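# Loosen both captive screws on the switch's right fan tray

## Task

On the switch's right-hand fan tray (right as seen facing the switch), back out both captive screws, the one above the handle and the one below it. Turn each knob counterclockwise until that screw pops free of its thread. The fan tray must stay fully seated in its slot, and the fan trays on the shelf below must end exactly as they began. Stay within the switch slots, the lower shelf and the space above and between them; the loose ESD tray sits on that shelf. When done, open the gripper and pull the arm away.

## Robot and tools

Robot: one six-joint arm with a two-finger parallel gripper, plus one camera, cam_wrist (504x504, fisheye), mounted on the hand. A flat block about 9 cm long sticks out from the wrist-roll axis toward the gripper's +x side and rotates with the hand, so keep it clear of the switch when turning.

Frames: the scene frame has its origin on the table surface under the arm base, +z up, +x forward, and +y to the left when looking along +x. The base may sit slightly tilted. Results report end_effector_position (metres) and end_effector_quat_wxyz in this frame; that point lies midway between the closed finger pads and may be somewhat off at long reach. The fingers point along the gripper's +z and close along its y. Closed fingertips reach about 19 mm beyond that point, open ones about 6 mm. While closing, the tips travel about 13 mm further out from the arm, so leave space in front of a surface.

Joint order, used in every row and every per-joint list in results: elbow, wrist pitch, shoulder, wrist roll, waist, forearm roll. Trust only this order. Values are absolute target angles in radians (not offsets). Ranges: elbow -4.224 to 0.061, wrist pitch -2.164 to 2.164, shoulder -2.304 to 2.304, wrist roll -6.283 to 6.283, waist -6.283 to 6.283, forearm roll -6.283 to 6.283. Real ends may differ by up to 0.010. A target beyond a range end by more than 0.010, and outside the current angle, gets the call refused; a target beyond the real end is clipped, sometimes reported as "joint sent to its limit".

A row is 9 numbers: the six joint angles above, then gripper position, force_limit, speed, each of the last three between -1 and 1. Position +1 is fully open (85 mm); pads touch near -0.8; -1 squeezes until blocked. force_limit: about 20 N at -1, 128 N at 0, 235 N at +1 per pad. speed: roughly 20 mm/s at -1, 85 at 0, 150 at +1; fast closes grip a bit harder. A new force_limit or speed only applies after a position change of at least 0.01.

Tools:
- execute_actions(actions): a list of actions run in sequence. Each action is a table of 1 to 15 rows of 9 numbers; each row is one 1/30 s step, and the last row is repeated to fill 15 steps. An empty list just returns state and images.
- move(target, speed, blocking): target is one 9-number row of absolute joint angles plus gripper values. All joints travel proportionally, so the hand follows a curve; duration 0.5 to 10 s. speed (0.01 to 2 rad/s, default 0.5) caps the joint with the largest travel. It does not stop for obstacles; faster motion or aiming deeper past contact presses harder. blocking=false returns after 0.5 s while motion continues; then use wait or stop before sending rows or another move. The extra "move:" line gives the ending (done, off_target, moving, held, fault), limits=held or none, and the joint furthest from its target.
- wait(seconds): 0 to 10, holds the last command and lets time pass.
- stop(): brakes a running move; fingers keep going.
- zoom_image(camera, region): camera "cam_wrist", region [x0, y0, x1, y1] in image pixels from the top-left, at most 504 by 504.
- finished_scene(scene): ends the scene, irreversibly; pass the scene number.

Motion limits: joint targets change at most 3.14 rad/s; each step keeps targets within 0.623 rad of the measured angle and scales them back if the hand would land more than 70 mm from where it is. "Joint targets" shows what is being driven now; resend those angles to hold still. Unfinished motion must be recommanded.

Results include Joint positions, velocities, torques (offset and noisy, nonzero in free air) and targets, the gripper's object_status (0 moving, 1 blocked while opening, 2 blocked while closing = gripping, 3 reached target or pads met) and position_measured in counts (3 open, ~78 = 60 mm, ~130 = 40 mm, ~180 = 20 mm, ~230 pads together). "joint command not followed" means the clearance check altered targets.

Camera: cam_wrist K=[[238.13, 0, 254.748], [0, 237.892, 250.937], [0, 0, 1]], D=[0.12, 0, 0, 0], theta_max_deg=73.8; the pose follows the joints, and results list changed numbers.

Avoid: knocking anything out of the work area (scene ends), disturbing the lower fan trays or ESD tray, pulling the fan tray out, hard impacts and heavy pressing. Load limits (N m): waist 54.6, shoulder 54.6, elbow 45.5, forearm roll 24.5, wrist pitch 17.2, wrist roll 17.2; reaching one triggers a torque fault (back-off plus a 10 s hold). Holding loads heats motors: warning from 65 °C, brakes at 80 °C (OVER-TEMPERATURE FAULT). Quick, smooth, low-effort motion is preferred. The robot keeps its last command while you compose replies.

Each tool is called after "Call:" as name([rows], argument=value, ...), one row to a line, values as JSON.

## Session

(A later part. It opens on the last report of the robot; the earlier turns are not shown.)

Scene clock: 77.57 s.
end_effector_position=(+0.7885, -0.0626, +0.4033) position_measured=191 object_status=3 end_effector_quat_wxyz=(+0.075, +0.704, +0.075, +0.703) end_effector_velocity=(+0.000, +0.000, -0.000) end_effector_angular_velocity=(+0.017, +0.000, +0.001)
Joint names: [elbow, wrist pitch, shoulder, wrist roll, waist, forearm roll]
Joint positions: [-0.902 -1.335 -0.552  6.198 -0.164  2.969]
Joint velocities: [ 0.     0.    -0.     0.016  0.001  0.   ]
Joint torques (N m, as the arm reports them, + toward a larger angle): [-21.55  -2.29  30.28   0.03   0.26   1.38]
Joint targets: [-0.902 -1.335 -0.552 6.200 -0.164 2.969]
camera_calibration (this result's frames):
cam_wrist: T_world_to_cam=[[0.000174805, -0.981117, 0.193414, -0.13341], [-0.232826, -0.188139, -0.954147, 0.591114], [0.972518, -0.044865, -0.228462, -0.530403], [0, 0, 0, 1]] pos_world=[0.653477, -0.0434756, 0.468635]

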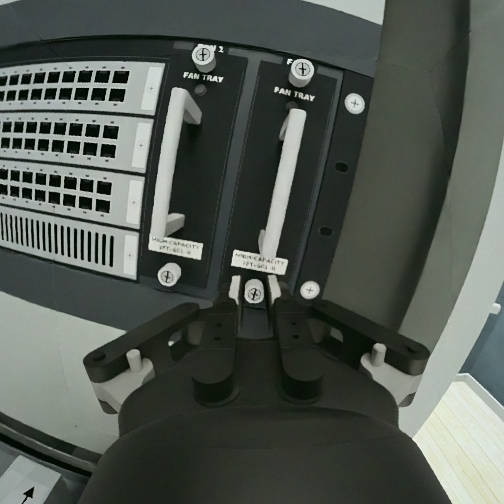

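Knob followed the retraction. Closing again for the second pass, then releasing.

Call:
execute_actions([
  [[-0.90227, -1.33538, -0.55154, 6.2, -0.16404, 2.96919, -1, 0, 0], [-0.90227, -1.33538, -0.55154, 6.2, -0.16404, 2.96919, -1, 0, 0], [-0.90227, -1.33538, -0.55154, 6.2, -0.16404, 2.96919, -1, 0, 0], [-0.90227, -1.33538, -0.55154, 6.2, -0.16404, 2.96919, -1, 0, 0], [-0.90227, -1.33538, -0.55154, 6.2, -0.16404, 2.96919, -1, 0, 0], [-0.90227, -1.33538, -0.55154, 6.2, -0.16404, 2.96919, -1, 0, 0], [-0.90227, -1.33538, -0.55154, 6.2, -0.16404, 2.96919, -1, 0, 0], [-0.90227, -1.33538, -0.55154, 6.2, -0.16404, 2.96919, -1, 0, 0], [-0.90227, -1.33538, -0.55154, 6.2, -0.16404, 2.96919, -1, 0, 0], [-0.90227, -1.33538, -0.55154, -6.2, -0.16404, 2.96919, -1, 0, 0]],
  [[-0.90181, -1.33561, -0.5513, -6.2, -0.16409, 2.96914, -1, 0, 0]],
  [[-0.90135, -1.33584, -0.55107, -6.2, -0.16414, 2.96909, -1, 0, 0]],
  [[-0.90088, -1.33607, -0.55083, -6.2, -0.1642, 2.96905, -1, 0, 0]],
  [[-0.90042, -1.3363, -0.5506, -6.2, -0.16425, 2.969, -1, 0, 0]],
  [[-0.89995, -1.33653, -0.55036, -6.2, -0.16431, 2.96896, -1, 0, 0]],
  [[-0.89949, -1.33676, -0.55013, -6.2, -0.16436, 2.96891, -1, 0, 0]],
  [[-0.89903, -1.33698, -0.54989, -6.2, -0.16441, 2.96886, -1, 0, 0]],
  [[-0.89856, -1.33721, -0.54966, -6.2, -0.16447, 2.96882, -1, 0, 0]],
  [[-0.8981, -1.33744, -0.54942, -6.2, -0.16452, 2.96877, -1, 0, 0]],
  [[-0.8981, -1.33744, -0.54942, -6.2, -0.16452, 2.96877, -1, 0, 0], [-0.8981, -1.33744, -0.54942, -6.2, -0.16452, 2.96877, -1, 0, 0], [-0.8981, -1.33744, -0.54942, -6.2, -0.16452, 2.96877, -1, 0, 0], [-0.8981, -1.33744, -0.54942, -6.2, -0.16452, 2.96877, -1, 0, 0], [-0.8981, -1.33744, -0.54942, -6.2, -0.16452, 2.96877, -1, 0, 0], [-0.8981, -1.33744, -0.54942, -6.2, -0.16452, 2.96877, -1, 0, 0], [-0.8981, -1.33744, -0.54942, -6.2, -0.16452, 2.96877, -0.49, 0, 0.3]],
])

Call:
zoom_image(camera="cam_wrist", region=[170, 190, 350, 340])

Scene clock: 84.30 s.
end_effector_position=(+0.7872, -0.0625, +0.4034) position_measured=191 object_status=0 end_effector_quat_wxyz=(+0.015, +0.707, +0.015, +0.707) end_effector_velocity=(-0.001, -0.000, -0.001) end_effector_angular_velocity=(+0.000, +0.001, -0.001)
Joint names: [elbow, wrist pitch, shoulder, wrist roll, waist, forearm roll]
Joint positions: [-0.898 -1.337 -0.549 -6.2   -0.164  2.969]
Joint velocities: [ 0.003 -0.001  0.     0.    -0.001 -0.   ]
Joint torques (N m, as the arm reports them, + toward a larger angle): [-21.17  -2.24  28.84   0.15  -0.81   0.91]
Joint targets: [-0.898 -1.337 -0.549 -6.200 -0.165 2.969]
camera_calibration (this result's frames):
cam_wrist: T_world_to_cam=[[0.00012123, -0.999651, 0.0264198, -0.0670976], [-0.23261, -0.0257233, -0.97223, 0.608262], [0.97257, -0.00602764, -0.232532, -0.525076], [0, 0, 0, 1]] pos_world=[0.652169, -0.0545926, 0.471046]

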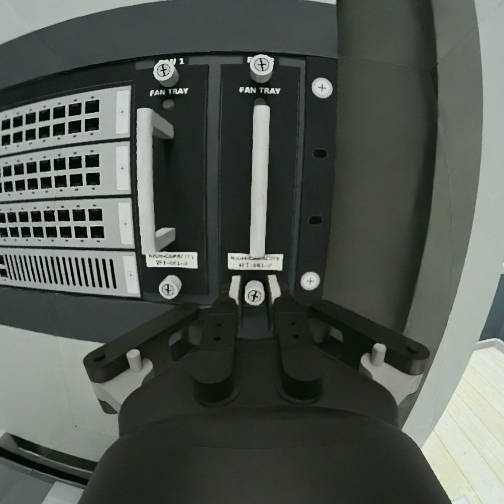

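Region (170, 190, 350, 340) of cam_wrist's 504x504 image, scaled by 2.800, with more detail than that image has.

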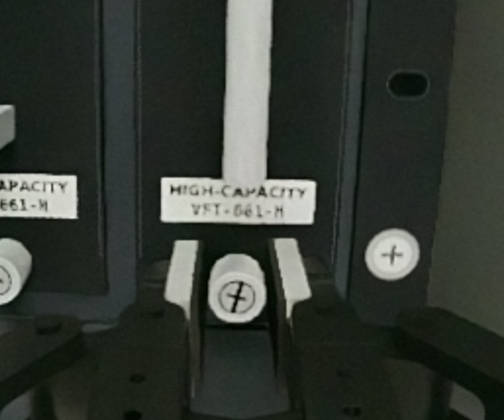

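The knob face jumped forward (row 291→296), so the lower screw has sprung out. Retreating straight back.

Call:
move(target=[-0.77912, -1.39634, -0.4894, -6.2, -0.18089, 2.95438, -0.49, 0, 0.3], speed=0.2)

Call:
move(target=[-0.6637, -1.2517, -0.2166, -6.1, -0.2753, 2.8482, 0.5, 0, 0.3], speed=0.4)

Scene clock: 85.90 s.
end_effector_position=(+0.7448, -0.0628, +0.4034) position_measured=191 object_status=3 end_effector_quat_wxyz=(+0.013, +0.707, +0.013, +0.707) end_effector_velocity=(-0.001, -0.000, -0.000) end_effector_angular_velocity=(-0.000, +0.001, -0.000)
Joint names: [elbow, wrist pitch, shoulder, wrist roll, waist, forearm roll]
Joint positions: [-0.779 -1.396 -0.49  -6.2   -0.181  2.954]
Joint velocities: [ 0.002  0.001  0.001 -0.    -0.    -0.   ]
Joint torques (N m, as the arm reports them, + toward a larger angle): [-19.86  -2.21  27.48   0.17   0.78   0.91]
Joint targets: [-0.779 -1.396 -0.489 -6.200 -0.181 2.954]
move: done; limits=none; farthest joint: the waist, 0.000 radians from its target (0.016 radians at the start)
camera_calibration (this result's frames):
cam_wrist: T_world_to_cam=[[-0.0000550434, -0.999784, 0.0207798, -0.0650333], [-0.232792, -0.0201961, -0.972317, 0.598853], [0.972527, -0.00489088, -0.23274, -0.483662], [0, 0, 0, 1]] pos_world=[0.609778, -0.0552903, 0.471059]

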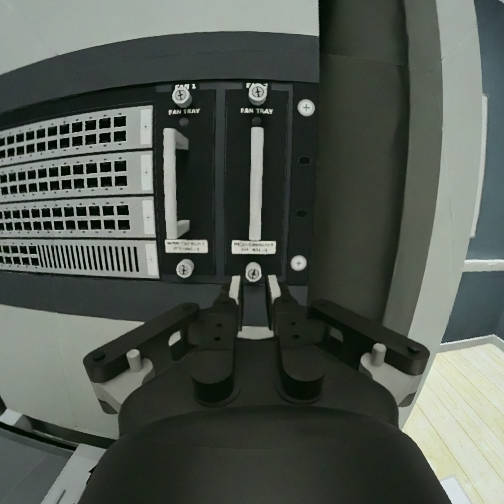

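Scene clock: 87.10 s.
end_effector_position=(+0.7008, -0.0854, +0.4931) position_measured=66 object_status=3 end_effector_quat_wxyz=(+0.004, +0.708, +0.004, +0.706) end_effector_velocity=(-0.000, +0.000, +0.002) end_effector_angular_velocity=(-0.001, -0.002, +0.001)
Joint names: [elbow, wrist pitch, shoulder, wrist roll, waist, forearm roll]
Joint positions: [-0.664 -1.252 -0.217 -6.1   -0.275  2.848]
Joint velocities: [ 0.001  0.     0.003  0.    -0.001 -0.001]
Joint torques (N m, as the arm reports them, + toward a larger angle): [-23.11  -2.29  20.08   0.05  -0.87   1.48]
Joint targets: [-0.664 -1.252 -0.217 -6.100 -0.275 2.848]
move: done; limits=none; farthest joint: the waist, 0.000 radians from its target (0.094 radians at the start)
camera_calibration (this result's frames):
cam_wrist: T_world_to_cam=[[-0.000066229, -0.999978, -0.00670326, -0.0759203], [-0.233132, 0.006534, -0.972423, 0.67795], [0.972445, 0.00149834, -0.233127, -0.41929], [0, 0, 0, 1]] pos_world=[0.565783, -0.0797201, 0.560998]

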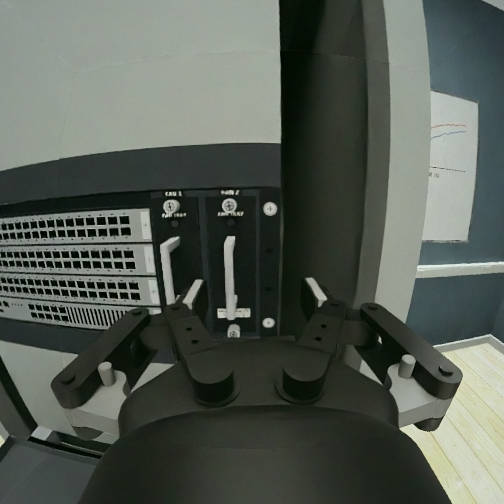

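Both screws are released. Moving to the same clear-away pose that was accepted in scene 1.

Call:
move(target=[-0.6, -1.1, 0.02, -6.1, -0.4, 2.68, 1, 0, 0.3], speed=0.4)

Scene clock: 88.43 s.
end_effector_position=(+0.6538, -0.1102, +0.5652) position_measured=3 object_status=3 end_effector_quat_wxyz=(+0.050, +0.711, +0.054, +0.699) end_effector_velocity=(-0.000, +0.000, +0.001) end_effector_angular_velocity=(-0.003, -0.001, +0.001)
Joint names: [elbow, wrist pitch, shoulder, wrist roll, waist, forearm roll]
Joint positions: [-0.6  -1.1   0.02 -6.1  -0.4   2.68]
Joint velocities: [ 0.     0.001  0.003 -0.001 -0.001 -0.002]
Joint torques (N m, as the arm reports them, + toward a larger angle): [-26.52  -2.04  14.93   0.18  -0.22   1.59]
Joint targets: [-0.600 -1.100 0.020 -6.100 -0.400 2.680]
move: done; limits=none; farthest joint: the waist, 0.000 radians from its target (0.125 radians at the start)
camera_calibration (this result's frames):
cam_wrist: T_world_to_cam=[[0.00657115, -0.99163, 0.128947, -0.180274], [-0.247993, -0.126538, -0.960462, 0.725551], [0.96874, -0.0256666, -0.246748, -0.349628], [0, 0, 0, 1]] pos_world=[0.519815, -0.0959294, 0.63384]

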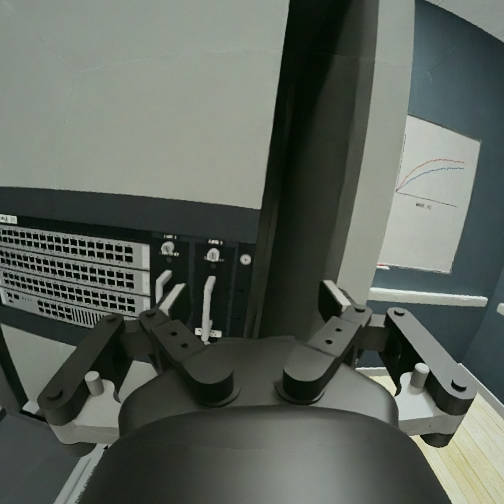

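Call:
finished_scene(scene=2)

The scene is finished: the task was done.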